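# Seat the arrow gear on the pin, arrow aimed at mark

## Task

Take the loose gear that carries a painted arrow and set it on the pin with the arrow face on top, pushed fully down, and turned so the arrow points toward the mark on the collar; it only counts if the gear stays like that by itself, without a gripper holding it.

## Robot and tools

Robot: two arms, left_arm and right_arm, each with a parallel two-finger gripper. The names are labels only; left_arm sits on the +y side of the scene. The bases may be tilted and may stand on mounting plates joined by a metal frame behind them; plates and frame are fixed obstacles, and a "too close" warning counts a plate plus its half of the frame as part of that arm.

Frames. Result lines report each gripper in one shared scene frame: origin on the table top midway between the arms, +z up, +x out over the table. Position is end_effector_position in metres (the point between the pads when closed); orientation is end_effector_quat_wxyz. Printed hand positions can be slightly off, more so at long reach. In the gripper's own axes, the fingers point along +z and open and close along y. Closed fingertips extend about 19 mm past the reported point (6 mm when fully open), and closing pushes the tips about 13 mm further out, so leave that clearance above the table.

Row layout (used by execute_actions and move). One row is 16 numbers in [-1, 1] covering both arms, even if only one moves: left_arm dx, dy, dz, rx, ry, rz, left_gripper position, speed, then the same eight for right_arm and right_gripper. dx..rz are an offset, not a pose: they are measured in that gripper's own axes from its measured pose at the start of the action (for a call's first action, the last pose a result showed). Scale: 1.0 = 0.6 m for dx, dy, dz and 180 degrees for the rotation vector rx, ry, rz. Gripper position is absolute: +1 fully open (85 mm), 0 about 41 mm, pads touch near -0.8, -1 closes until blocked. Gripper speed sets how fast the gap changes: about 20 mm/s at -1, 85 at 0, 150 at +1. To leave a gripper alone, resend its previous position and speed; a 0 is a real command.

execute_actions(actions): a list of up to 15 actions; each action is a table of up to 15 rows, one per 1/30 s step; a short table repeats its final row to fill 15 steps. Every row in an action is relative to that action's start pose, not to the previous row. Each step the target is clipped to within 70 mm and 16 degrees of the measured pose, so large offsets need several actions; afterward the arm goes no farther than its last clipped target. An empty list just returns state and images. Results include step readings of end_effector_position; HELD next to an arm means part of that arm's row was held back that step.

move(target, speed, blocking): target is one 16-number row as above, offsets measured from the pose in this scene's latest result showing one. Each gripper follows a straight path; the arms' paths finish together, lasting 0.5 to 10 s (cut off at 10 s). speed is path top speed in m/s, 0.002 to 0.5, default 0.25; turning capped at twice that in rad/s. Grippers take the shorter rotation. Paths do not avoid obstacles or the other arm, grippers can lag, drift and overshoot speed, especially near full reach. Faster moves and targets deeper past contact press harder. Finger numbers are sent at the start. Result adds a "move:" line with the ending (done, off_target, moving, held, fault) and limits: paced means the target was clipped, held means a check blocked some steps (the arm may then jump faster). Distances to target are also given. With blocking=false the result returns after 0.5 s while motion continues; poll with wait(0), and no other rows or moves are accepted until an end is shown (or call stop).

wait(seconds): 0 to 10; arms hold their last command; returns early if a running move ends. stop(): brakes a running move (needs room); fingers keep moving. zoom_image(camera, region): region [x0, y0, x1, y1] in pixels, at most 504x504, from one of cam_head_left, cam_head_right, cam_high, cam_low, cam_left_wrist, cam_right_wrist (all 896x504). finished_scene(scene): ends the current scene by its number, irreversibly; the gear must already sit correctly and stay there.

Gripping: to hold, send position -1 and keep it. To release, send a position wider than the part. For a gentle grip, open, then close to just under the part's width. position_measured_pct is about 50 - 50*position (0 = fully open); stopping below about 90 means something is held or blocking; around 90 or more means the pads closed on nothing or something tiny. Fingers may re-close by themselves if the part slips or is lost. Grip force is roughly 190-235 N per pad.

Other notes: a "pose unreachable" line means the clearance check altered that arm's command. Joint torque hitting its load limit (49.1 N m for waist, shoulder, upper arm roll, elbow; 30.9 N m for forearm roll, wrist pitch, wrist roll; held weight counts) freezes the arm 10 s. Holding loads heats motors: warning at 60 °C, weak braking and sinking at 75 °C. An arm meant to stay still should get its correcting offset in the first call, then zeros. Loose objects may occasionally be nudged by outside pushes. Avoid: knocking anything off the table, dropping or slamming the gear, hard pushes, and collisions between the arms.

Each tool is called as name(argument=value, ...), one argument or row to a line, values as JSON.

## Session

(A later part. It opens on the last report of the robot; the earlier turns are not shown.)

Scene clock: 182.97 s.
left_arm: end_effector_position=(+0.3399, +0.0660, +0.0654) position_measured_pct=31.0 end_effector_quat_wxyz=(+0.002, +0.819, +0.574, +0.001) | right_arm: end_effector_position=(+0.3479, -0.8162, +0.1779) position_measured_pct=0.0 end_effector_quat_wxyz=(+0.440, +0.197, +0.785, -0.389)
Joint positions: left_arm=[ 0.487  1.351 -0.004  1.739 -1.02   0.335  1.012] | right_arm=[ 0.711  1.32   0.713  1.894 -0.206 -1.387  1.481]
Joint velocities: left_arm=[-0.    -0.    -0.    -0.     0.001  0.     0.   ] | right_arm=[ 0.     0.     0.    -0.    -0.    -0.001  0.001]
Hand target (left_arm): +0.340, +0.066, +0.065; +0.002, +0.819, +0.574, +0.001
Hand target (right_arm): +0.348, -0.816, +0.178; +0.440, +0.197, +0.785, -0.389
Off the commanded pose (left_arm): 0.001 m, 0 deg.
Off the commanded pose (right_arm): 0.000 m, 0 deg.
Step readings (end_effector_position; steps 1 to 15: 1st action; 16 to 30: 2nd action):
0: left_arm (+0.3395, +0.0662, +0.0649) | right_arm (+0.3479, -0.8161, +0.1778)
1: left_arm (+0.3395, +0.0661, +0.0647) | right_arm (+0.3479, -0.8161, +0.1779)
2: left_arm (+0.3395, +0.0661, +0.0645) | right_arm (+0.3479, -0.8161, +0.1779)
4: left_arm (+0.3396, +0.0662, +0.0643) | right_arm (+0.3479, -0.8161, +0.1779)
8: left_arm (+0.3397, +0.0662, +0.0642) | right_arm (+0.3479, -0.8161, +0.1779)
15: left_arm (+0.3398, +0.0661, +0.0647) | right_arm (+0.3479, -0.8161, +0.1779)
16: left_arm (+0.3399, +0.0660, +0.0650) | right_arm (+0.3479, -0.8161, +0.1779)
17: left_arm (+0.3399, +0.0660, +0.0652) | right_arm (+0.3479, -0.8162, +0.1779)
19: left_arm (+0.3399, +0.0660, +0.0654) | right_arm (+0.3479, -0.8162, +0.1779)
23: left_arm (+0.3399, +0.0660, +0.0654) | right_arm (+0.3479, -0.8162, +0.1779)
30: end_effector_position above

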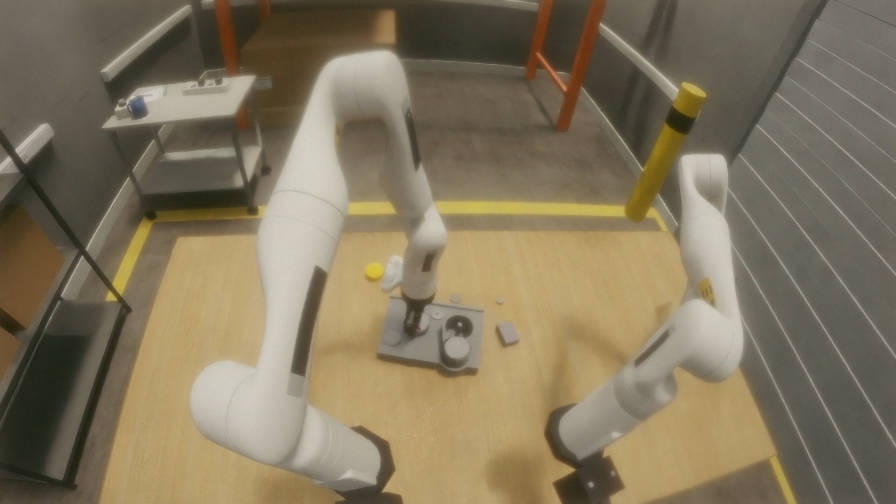

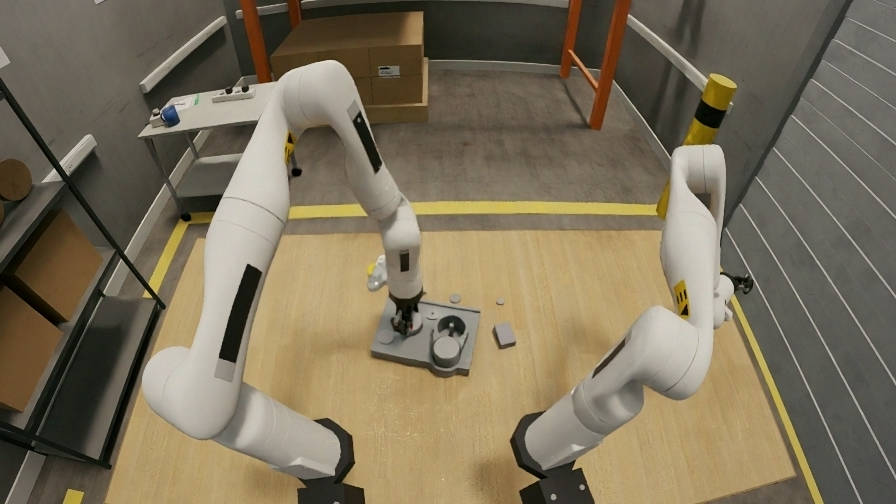

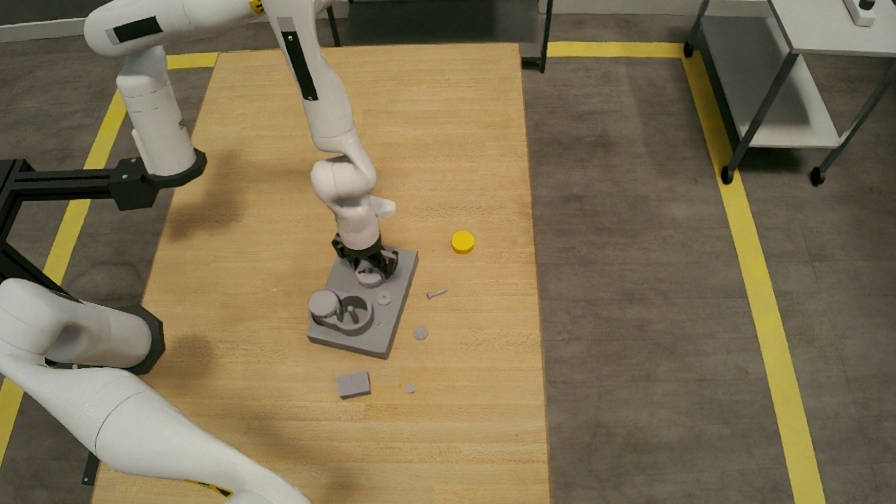

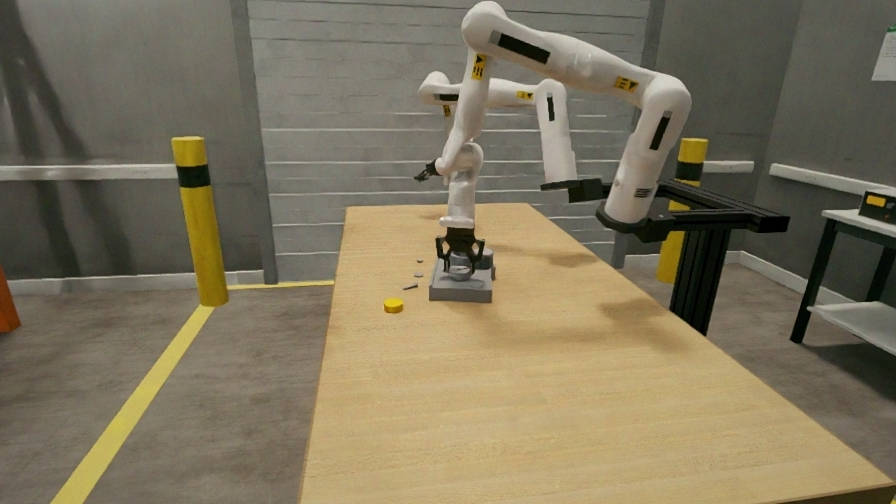

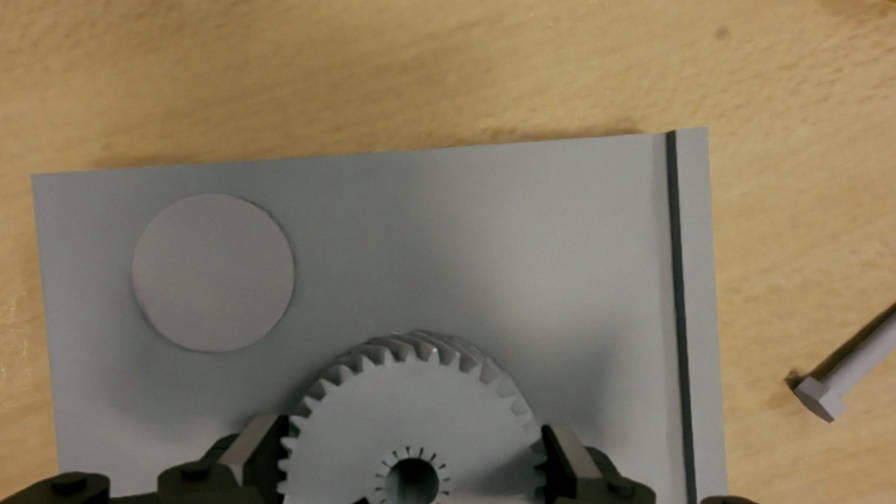

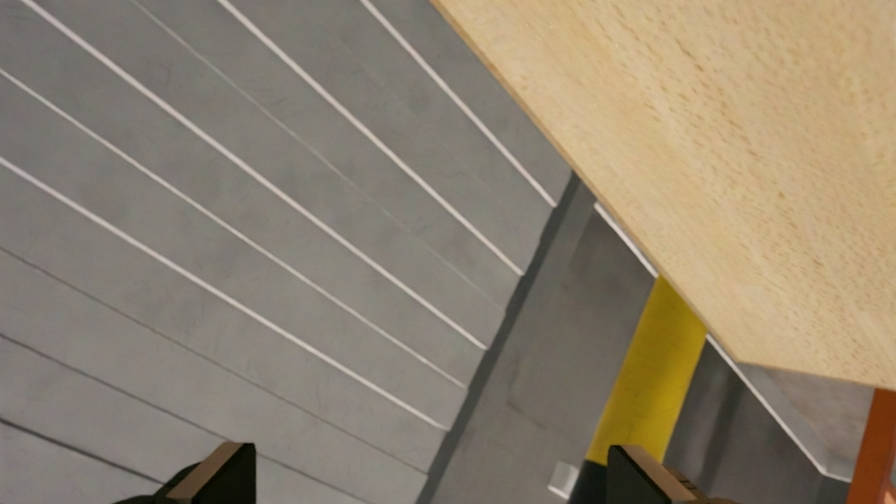

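move(
  target=[0,0,-0.107,0,0,-0.1944,-1,-0.3, 0,0,0,0,0,0,1,0],
  speed=0.3,
)

Scene clock: 190.83 s.
left_arm: end_effector_position=(+0.3396, +0.0664, +0.1295) position_measured_pct=31.0 end_effector_quat_wxyz=(+0.002, +0.608, +0.794, -0.000) | right_arm: end_effector_position=(+0.3479, -0.8162, +0.1779) position_measured_pct=0.0 end_effector_quat_wxyz=(+0.440, +0.197, +0.785, -0.389)
Joint positions: left_arm=[ 0.548  1.206 -0.032  1.797 -0.745  0.375  1.386] | right_arm=[ 0.711  1.32   0.713  1.894 -0.206 -1.387  1.481]
Joint velocities: left_arm=[ 0.004 -0.003 -0.001  0.001  0.002 -0.     0.004] | right_arm=[-0.001 -0.     0.    -0.     0.     0.001 -0.   ]
Hand target (left_arm): +0.340, +0.066, +0.130; +0.002, +0.608, +0.794, -0.000
Hand target (right_arm): +0.348, -0.816, +0.178; +0.440, +0.197, +0.785, -0.389
Off the commanded pose (left_arm): 0.000 m, 0 deg.
Off the commanded pose (right_arm): 0.000 m, 0 deg.
move: done

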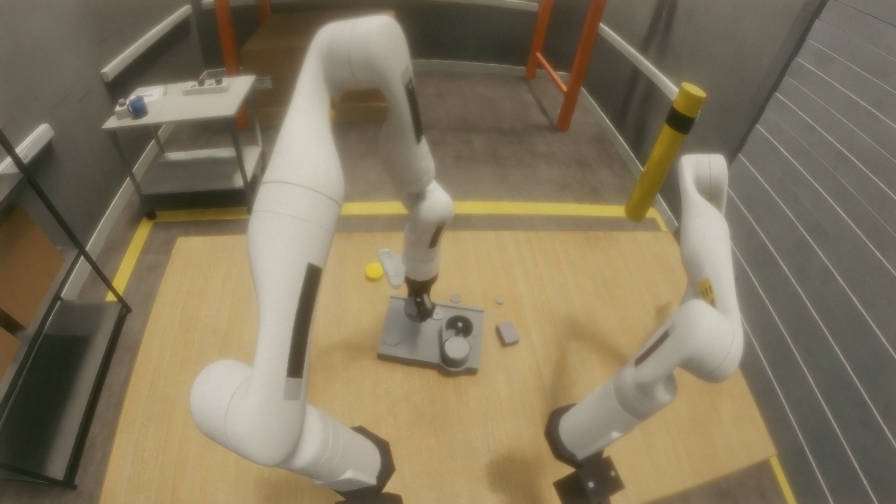

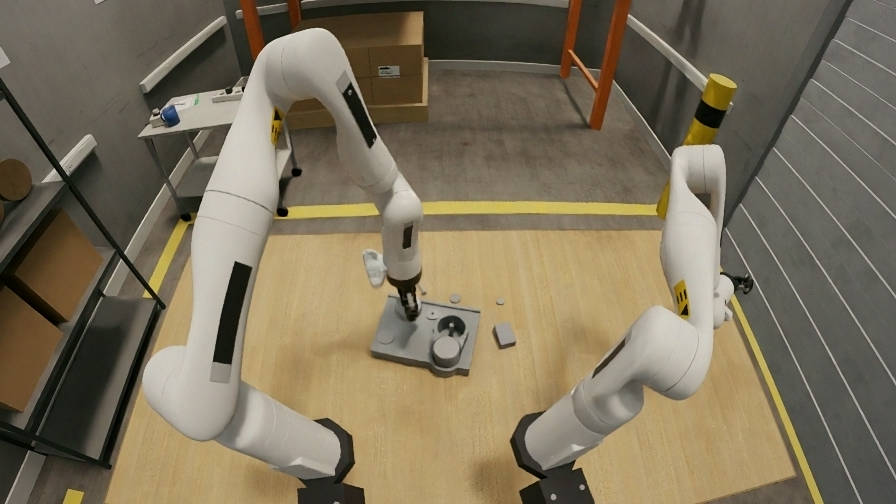

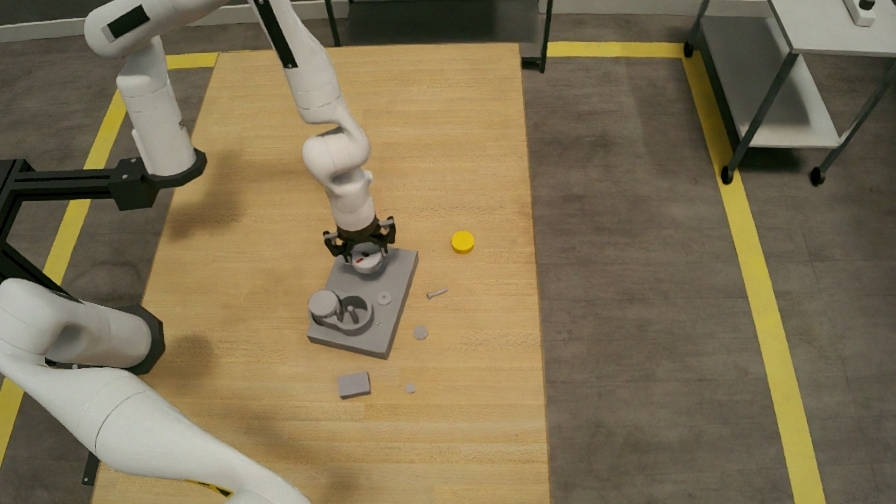

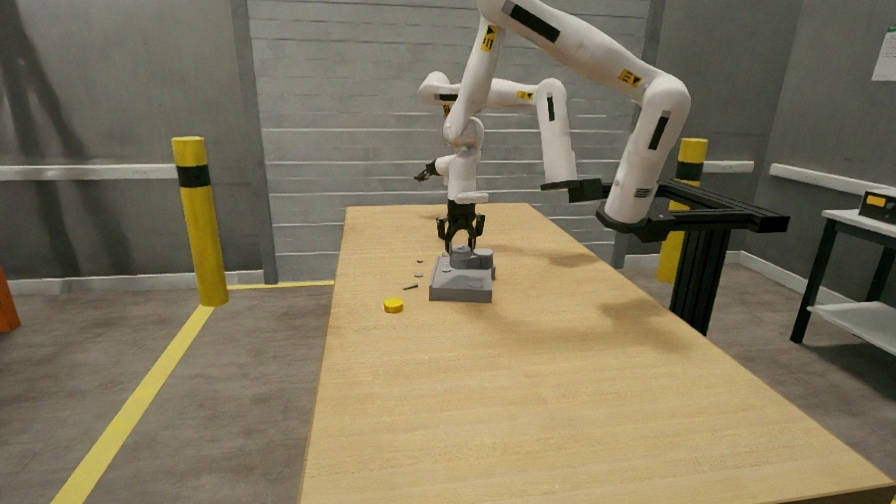

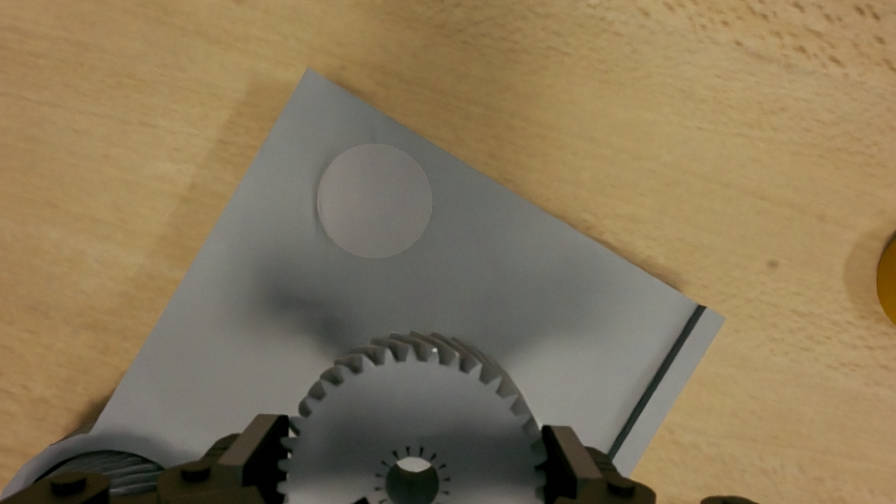

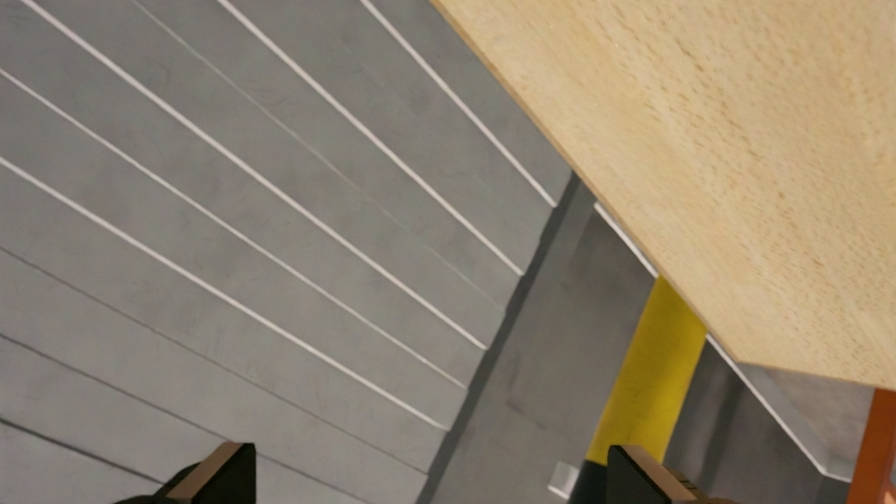

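move(
  target=[-0.1473,-0.0900,0.0042,0,0,-0.3344,-1,-0.3, 0,0,0,0,0,0,1,0],
  speed=0.35,
)

Scene clock: 194.67 s.
left_arm: end_effector_position=(+0.3104, -0.0336, +0.1279) position_measured_pct=31.0 end_effector_quat_wxyz=(+0.002, +0.128, +0.992, -0.002) | right_arm: end_effector_position=(+0.3479, -0.8162, +0.1779) position_measured_pct=0.0 end_effector_quat_wxyz=(+0.440, +0.197, +0.785, -0.389)
Joint positions: left_arm=[ 0.848  1.295 -0.157  1.668 -0.215  0.398  2.171] | right_arm=[ 0.711  1.32   0.713  1.894 -0.206 -1.387  1.481]
Joint velocities: left_arm=[ 0.008  0.003 -0.002 -0.001  0.003  0.001  0.006] | right_arm=[-0.    -0.002 -0.001 -0.001 -0.     0.001  0.   ]
Hand target (left_arm): +0.310, -0.034, +0.128; +0.002, +0.128, +0.992, -0.002
Hand target (right_arm): +0.348, -0.816, +0.178; +0.440, +0.197, +0.785, -0.389
Off the commanded pose (left_arm): 0.001 m, 0 deg.
Off the commanded pose (right_arm): 0.000 m, 0 deg.
move: done

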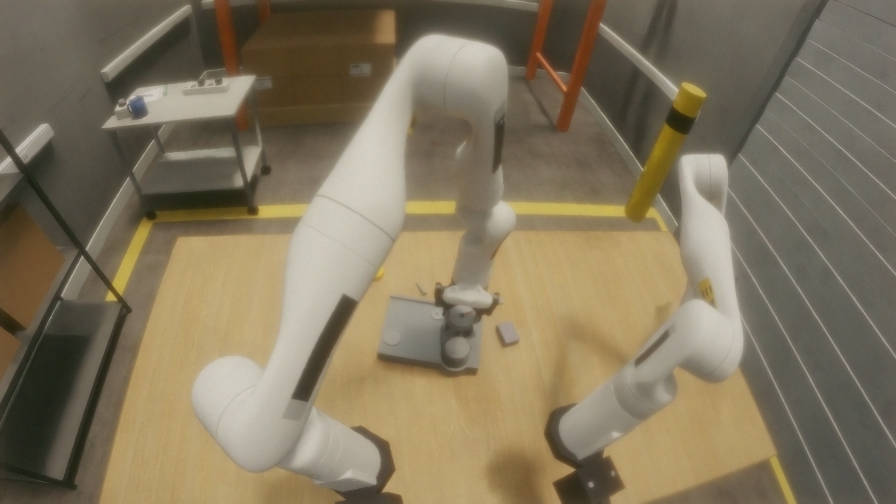

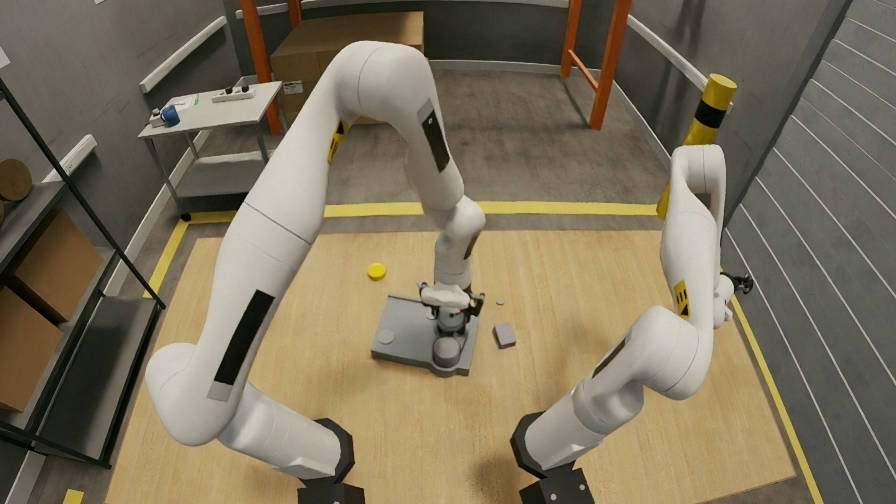

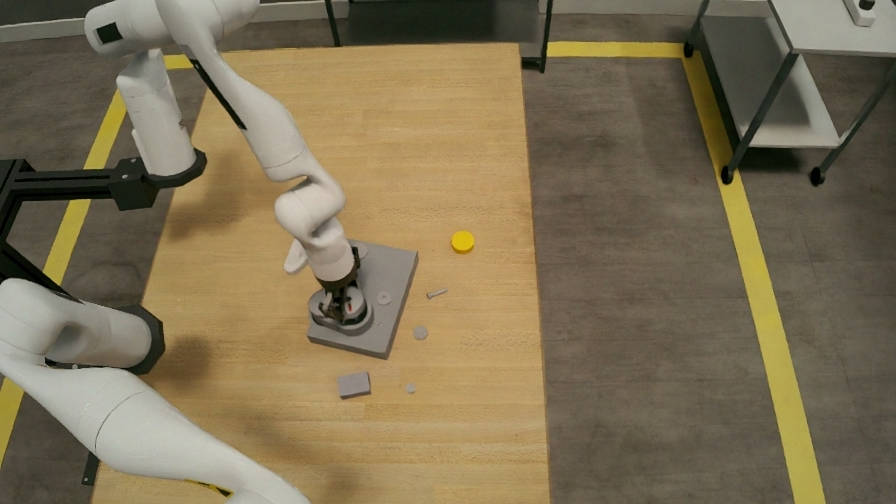

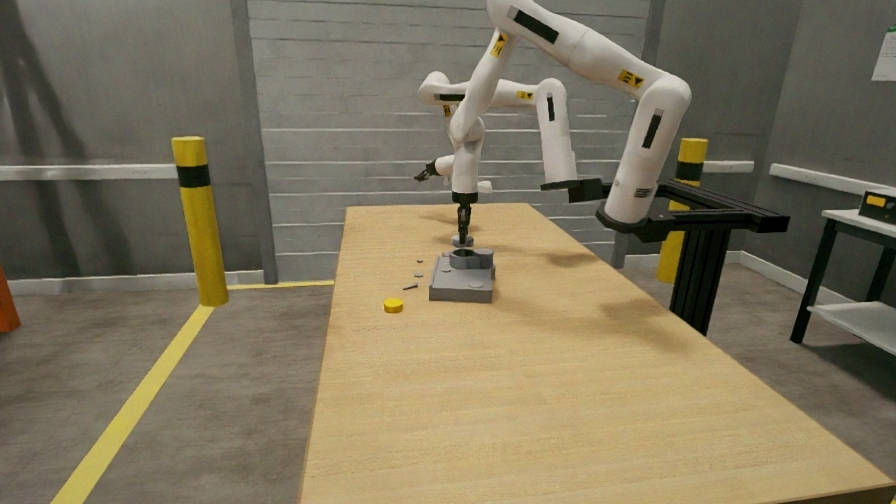

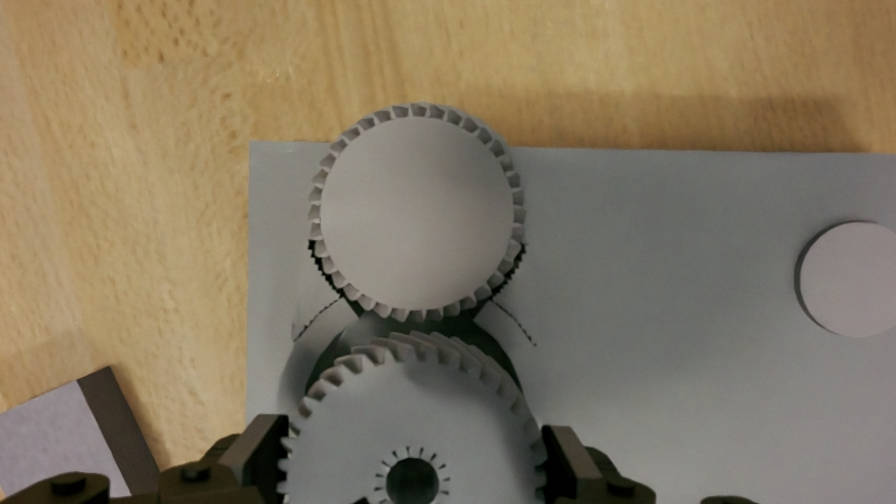

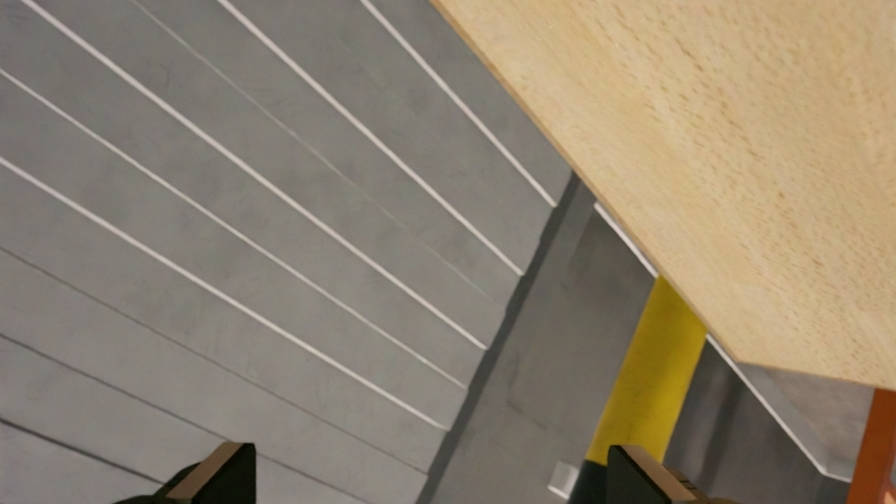

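zoom_image(
  camera="cam_left_wrist",
  region=[290, 90, 542, 342],
)

zoom_image(
  camera="cam_left_wrist",
  region=[270, 280, 560, 504],
)

Region (290, 90, 542, 342) of cam_left_wrist's 896x504 image, scaled by 2.000.

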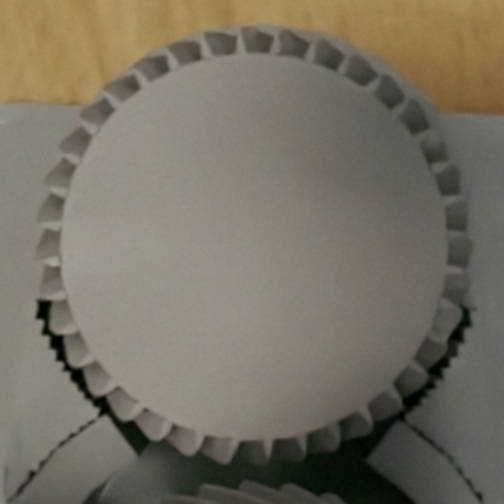

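Region (270, 280, 560, 504) of cam_left_wrist's 896x504 image, scaled by 1.738; it fills the top 389 rows of this view, and the rest is white.

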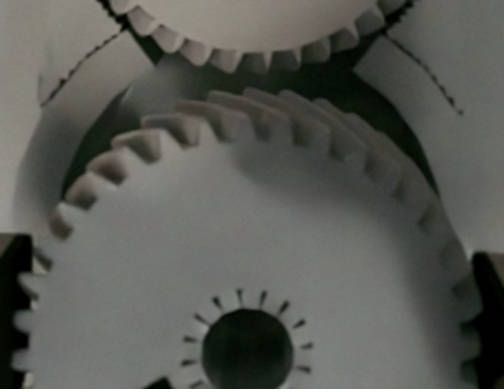

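zoom_image(
  camera="cam_left_wrist",
  region=[340, 290, 490, 390],
)

zoom_image(
  camera="cam_left_wrist",
  region=[330, 430, 470, 504],
)

zoom_image(
  camera="cam_high",
  region=[300, 260, 400, 350],
)

Region (340, 290, 490, 390) of cam_left_wrist's 896x504 image, scaled by 3.360.

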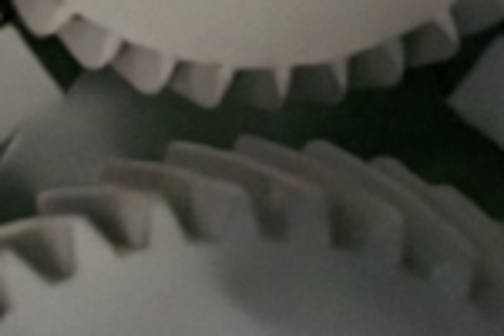

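Region (330, 430, 470, 504) of cam_left_wrist's 896x504 image, scaled by 3.600; it fills the top 266 rows of this view, and the rest is white.

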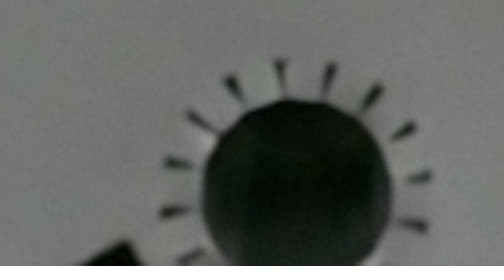

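Region (300, 260, 400, 350) of cam_high's 896x504 image, scaled by 5.040, with more detail than that image has; it fills the top 454 rows of this view, and the rest is white.

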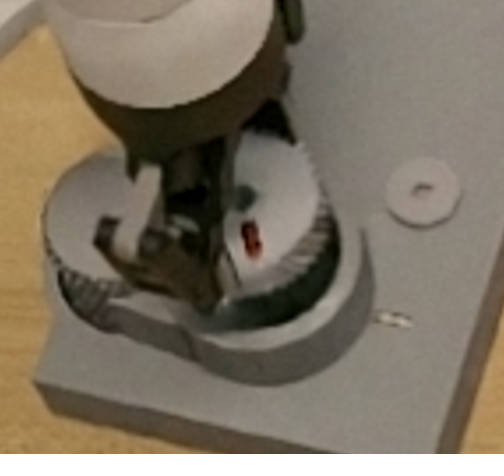

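move(
  target=[0.0028,-0.0018,0.0157,0,0,0.0111,-1,-0.3, 0,0,0,0,0,0,1,0],
  speed=0.05,
)

Scene clock: 212.83 s.
left_arm: end_effector_position=(+0.3086, -0.0343, +0.1186) position_measured_pct=31.0 end_effector_quat_wxyz=(+0.002, +0.145, +0.989, -0.002) | right_arm: end_effector_position=(+0.3479, -0.8162, +0.1779) position_measured_pct=0.0 end_effector_quat_wxyz=(+0.440, +0.197, +0.785, -0.389)
Joint positions: left_arm=[ 0.845  1.315 -0.154  1.665 -0.229  0.382  2.153] | right_arm=[ 0.711  1.32   0.713  1.894 -0.206 -1.387  1.481]
Joint velocities: left_arm=[-0.002  0.003  0.001 -0.001 -0.002 -0.003 -0.002] | right_arm=[-0.002  0.    -0.     0.     0.    -0.001 -0.   ]
Hand target (left_arm): +0.309, -0.034, +0.118; +0.002, +0.145, +0.989, -0.002
Hand target (right_arm): +0.348, -0.816, +0.178; +0.440, +0.197, +0.785, -0.389
Off the commanded pose (left_arm): 0.000 m, 0 deg.
Off the commanded pose (right_arm): 0.000 m, 0 deg.
move: done

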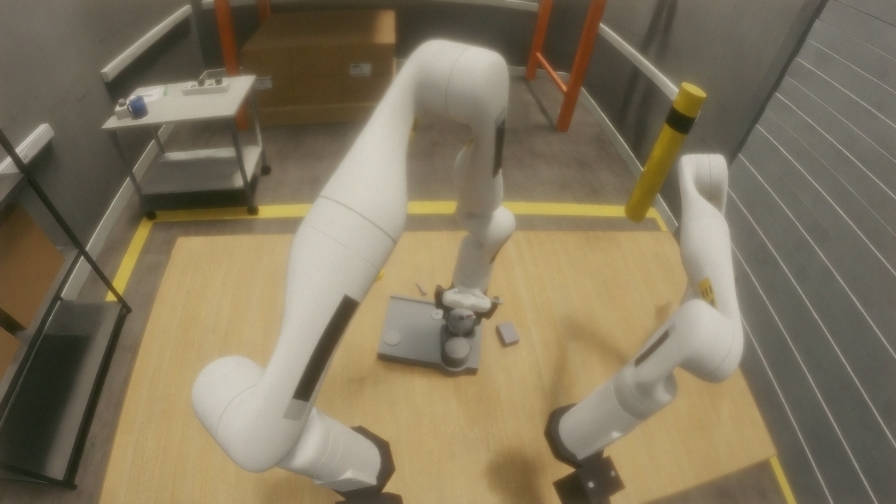

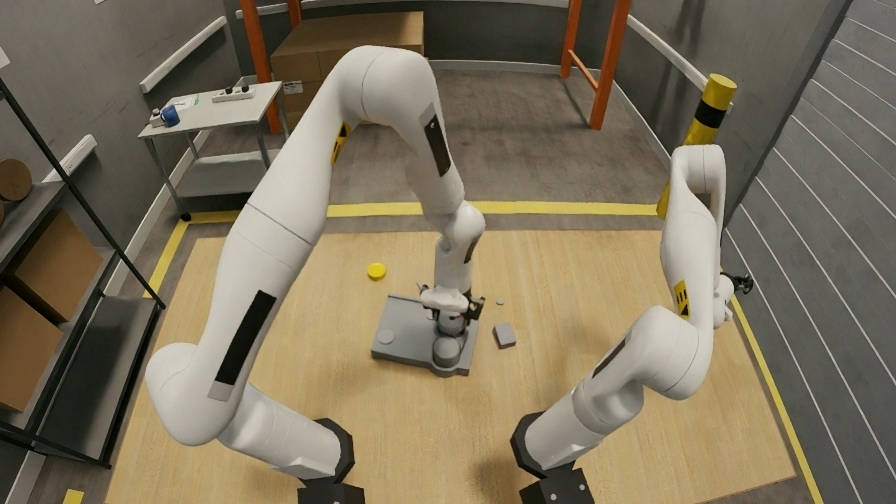

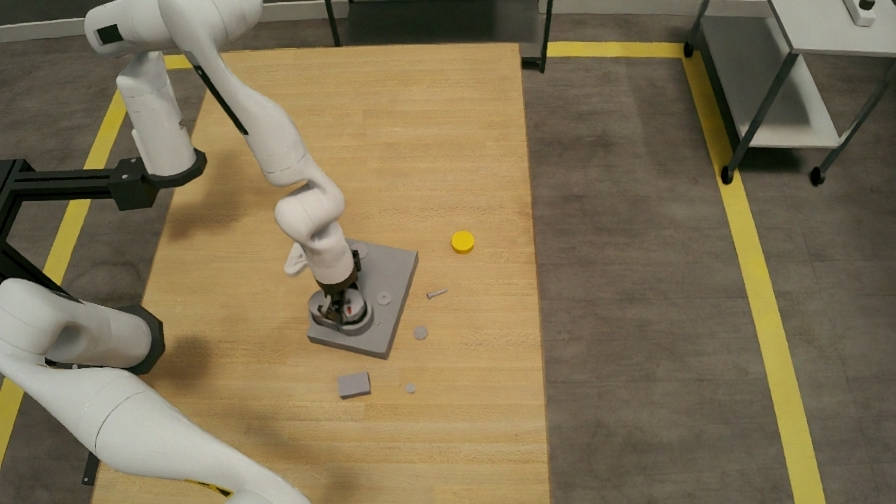

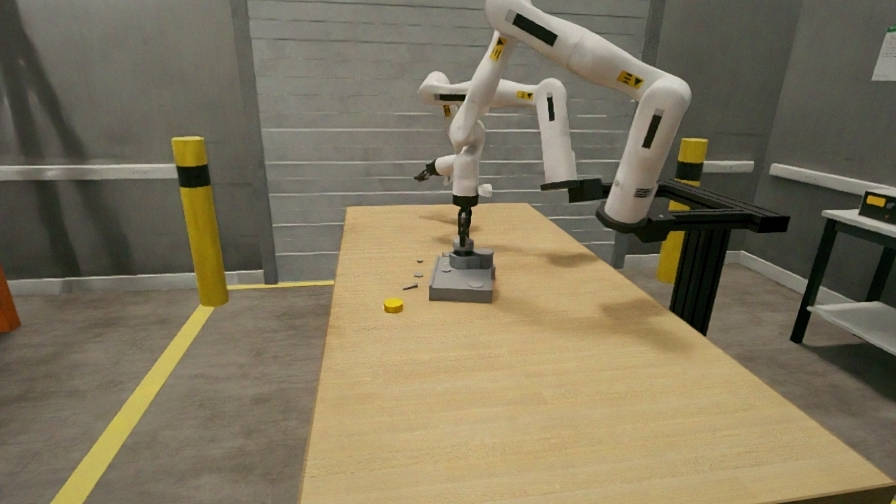

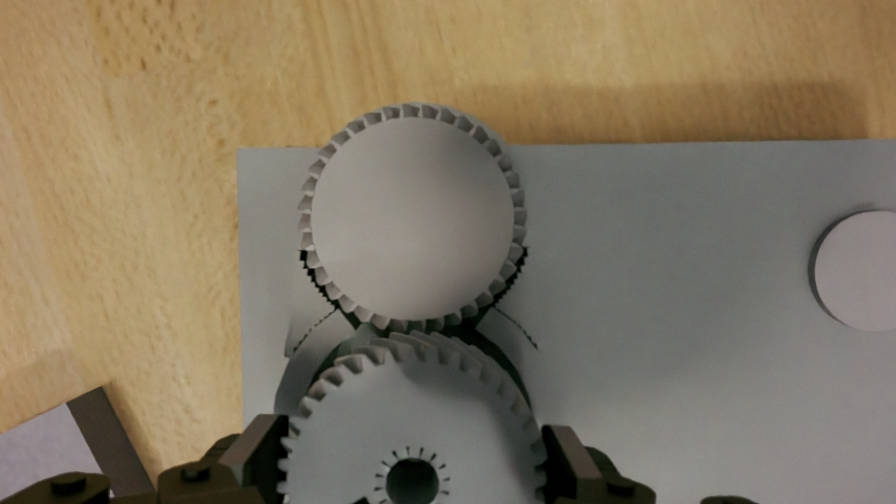

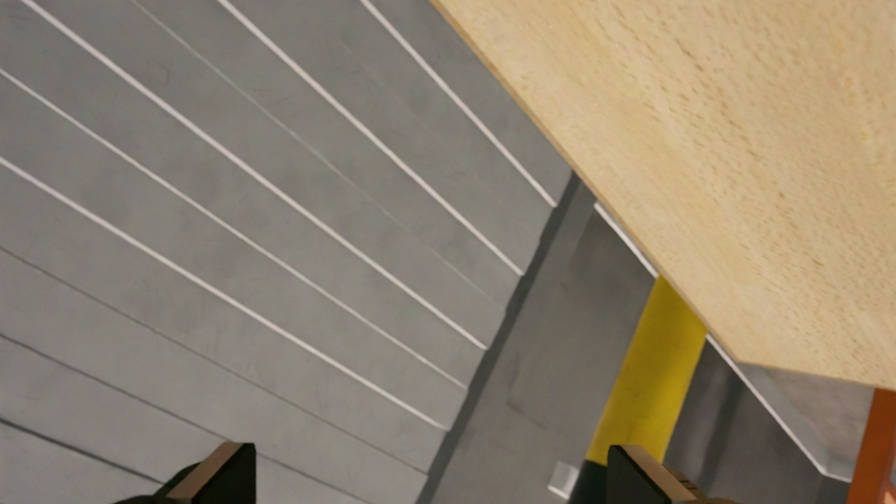

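zoom_image(
  camera="cam_left_wrist",
  region=[290, 95, 542, 347],
)

zoom_image(
  camera="cam_left_wrist",
  region=[340, 290, 490, 390],
)

zoom_image(
  camera="cam_left_wrist",
  region=[270, 290, 560, 440],
)

Region (290, 95, 542, 347) of cam_left_wrist's 896x504 image, scaled by 2.000.

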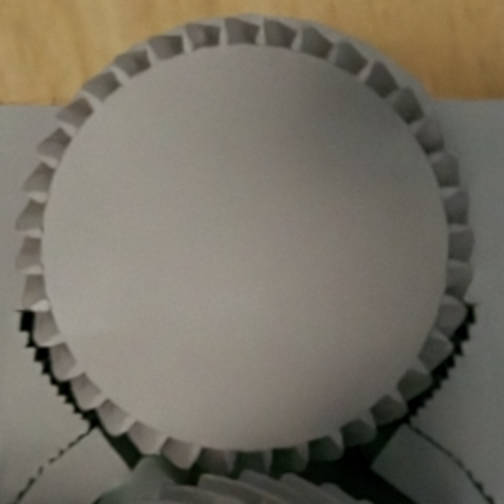

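Region (340, 290, 490, 390) of cam_left_wrist's 896x504 image, scaled by 3.360.

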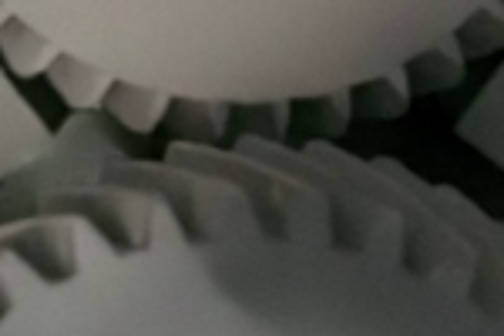

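Region (270, 290, 560, 440) of cam_left_wrist's 896x504 image, scaled by 1.738; it fills the top 261 rows of this view, and the rest is white.

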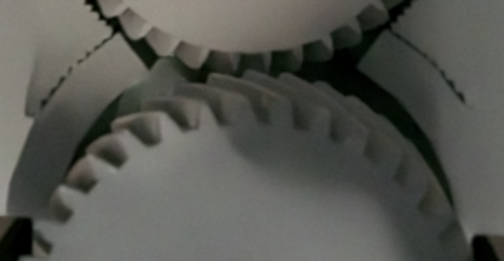

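move(
  target=[0,0,0.0135,0,0,0,-1,-0.3, 0,0,0,0,0,0,1,0],
  speed=0.012,
)

Scene clock: 217.93 s.
left_arm: end_effector_position=(+0.3085, -0.0343, +0.1106) position_measured_pct=31.0 end_effector_quat_wxyz=(+0.002, +0.145, +0.989, -0.002) | right_arm: end_effector_position=(+0.3479, -0.8162, +0.1779) position_measured_pct=0.0 end_effector_quat_wxyz=(+0.440, +0.197, +0.785, -0.389)
Joint positions: left_arm=[ 0.843  1.333 -0.156  1.659 -0.23   0.371  2.154] | right_arm=[ 0.711  1.32   0.713  1.894 -0.206 -1.387  1.481]
Joint velocities: left_arm=[-0.     0.002 -0.001 -0.001  0.    -0.     0.   ] | right_arm=[-0.001 -0.     0.    -0.    -0.    -0.001  0.001]
Hand target (left_arm): +0.309, -0.034, +0.111; +0.002, +0.145, +0.989, -0.002
Hand target (right_arm): +0.348, -0.816, +0.178; +0.440, +0.197, +0.785, -0.389
Off the commanded pose (left_arm): 0.000 m, 0 deg.
Off the commanded pose (right_arm): 0.000 m, 0 deg.
move: done

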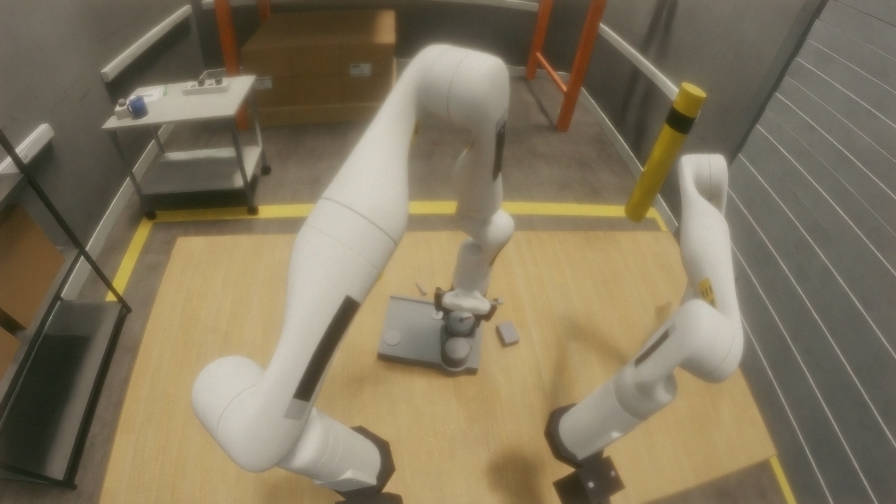

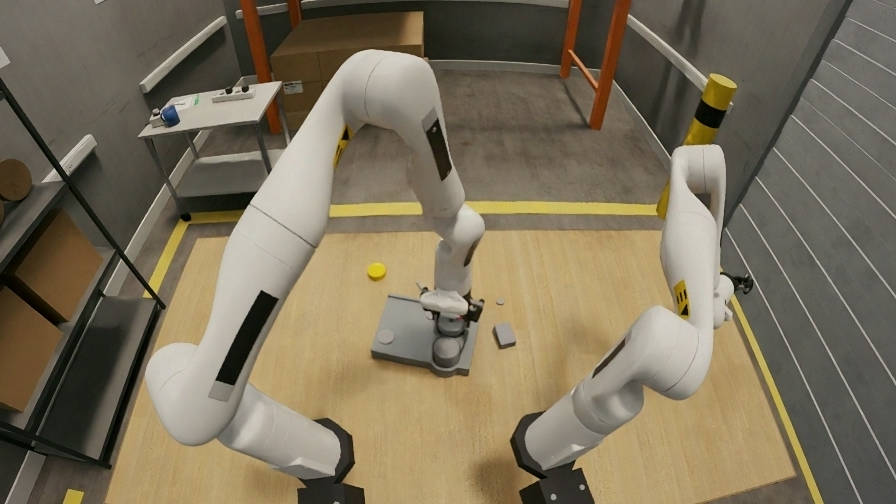

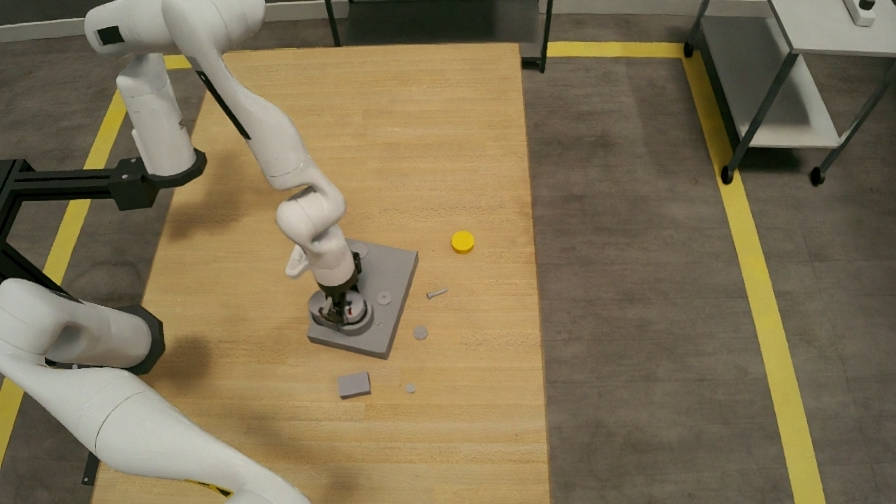

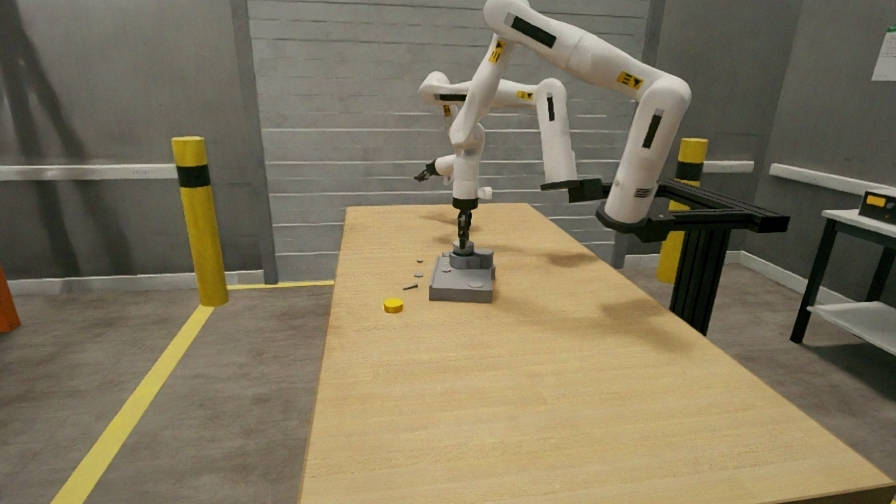

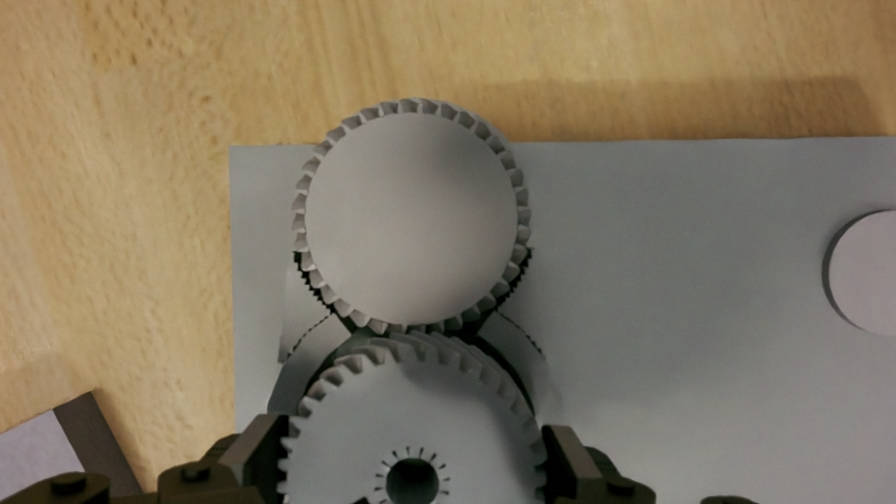

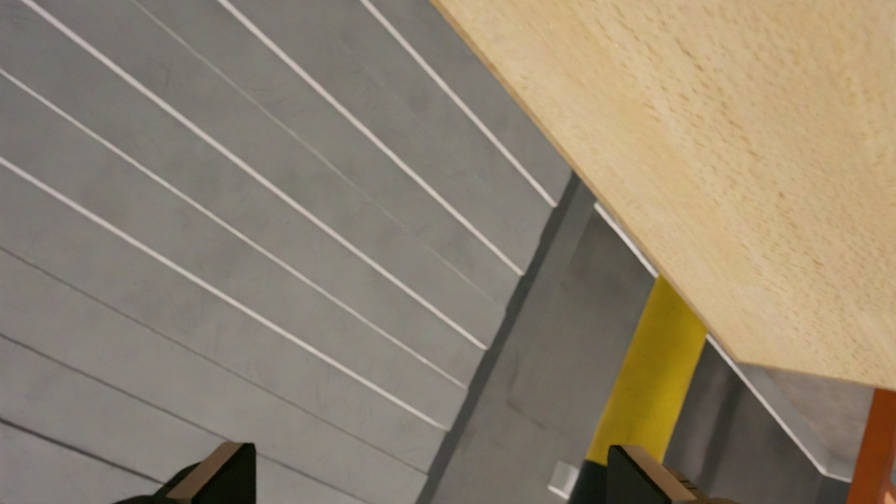

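zoom_image(
  camera="cam_left_wrist",
  region=[360, 300, 470, 370],
)

zoom_image(
  camera="cam_left_wrist",
  region=[360, 434, 470, 504],
)

zoom_image(
  camera="cam_left_wrist",
  region=[285, 90, 537, 342],
)

Region (360, 300, 470, 370) of cam_left_wrist's 896x504 image, scaled by 4.582; it fills the top 321 rows of this view, and the rest is white.

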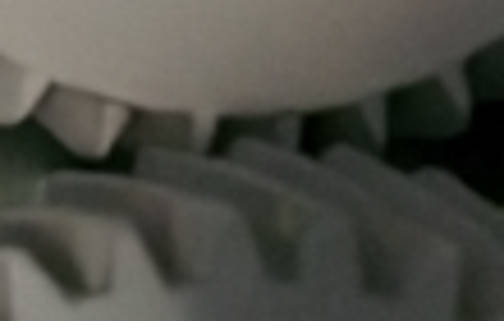

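Region (360, 434, 470, 504) of cam_left_wrist's 896x504 image, scaled by 4.582; it fills the top 321 rows of this view, and the rest is white.

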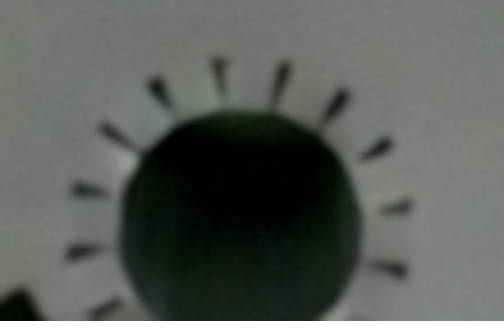

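Region (285, 90, 537, 342) of cam_left_wrist's 896x504 image, scaled by 2.000.

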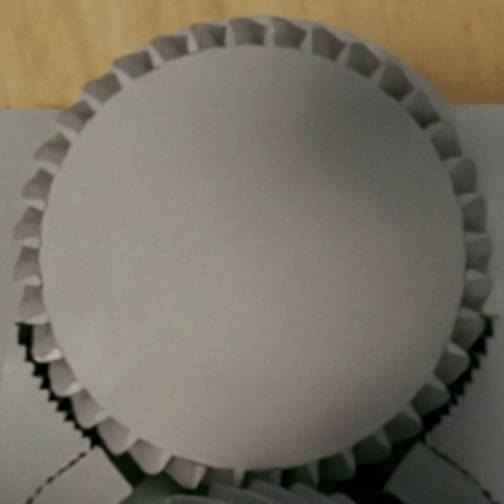

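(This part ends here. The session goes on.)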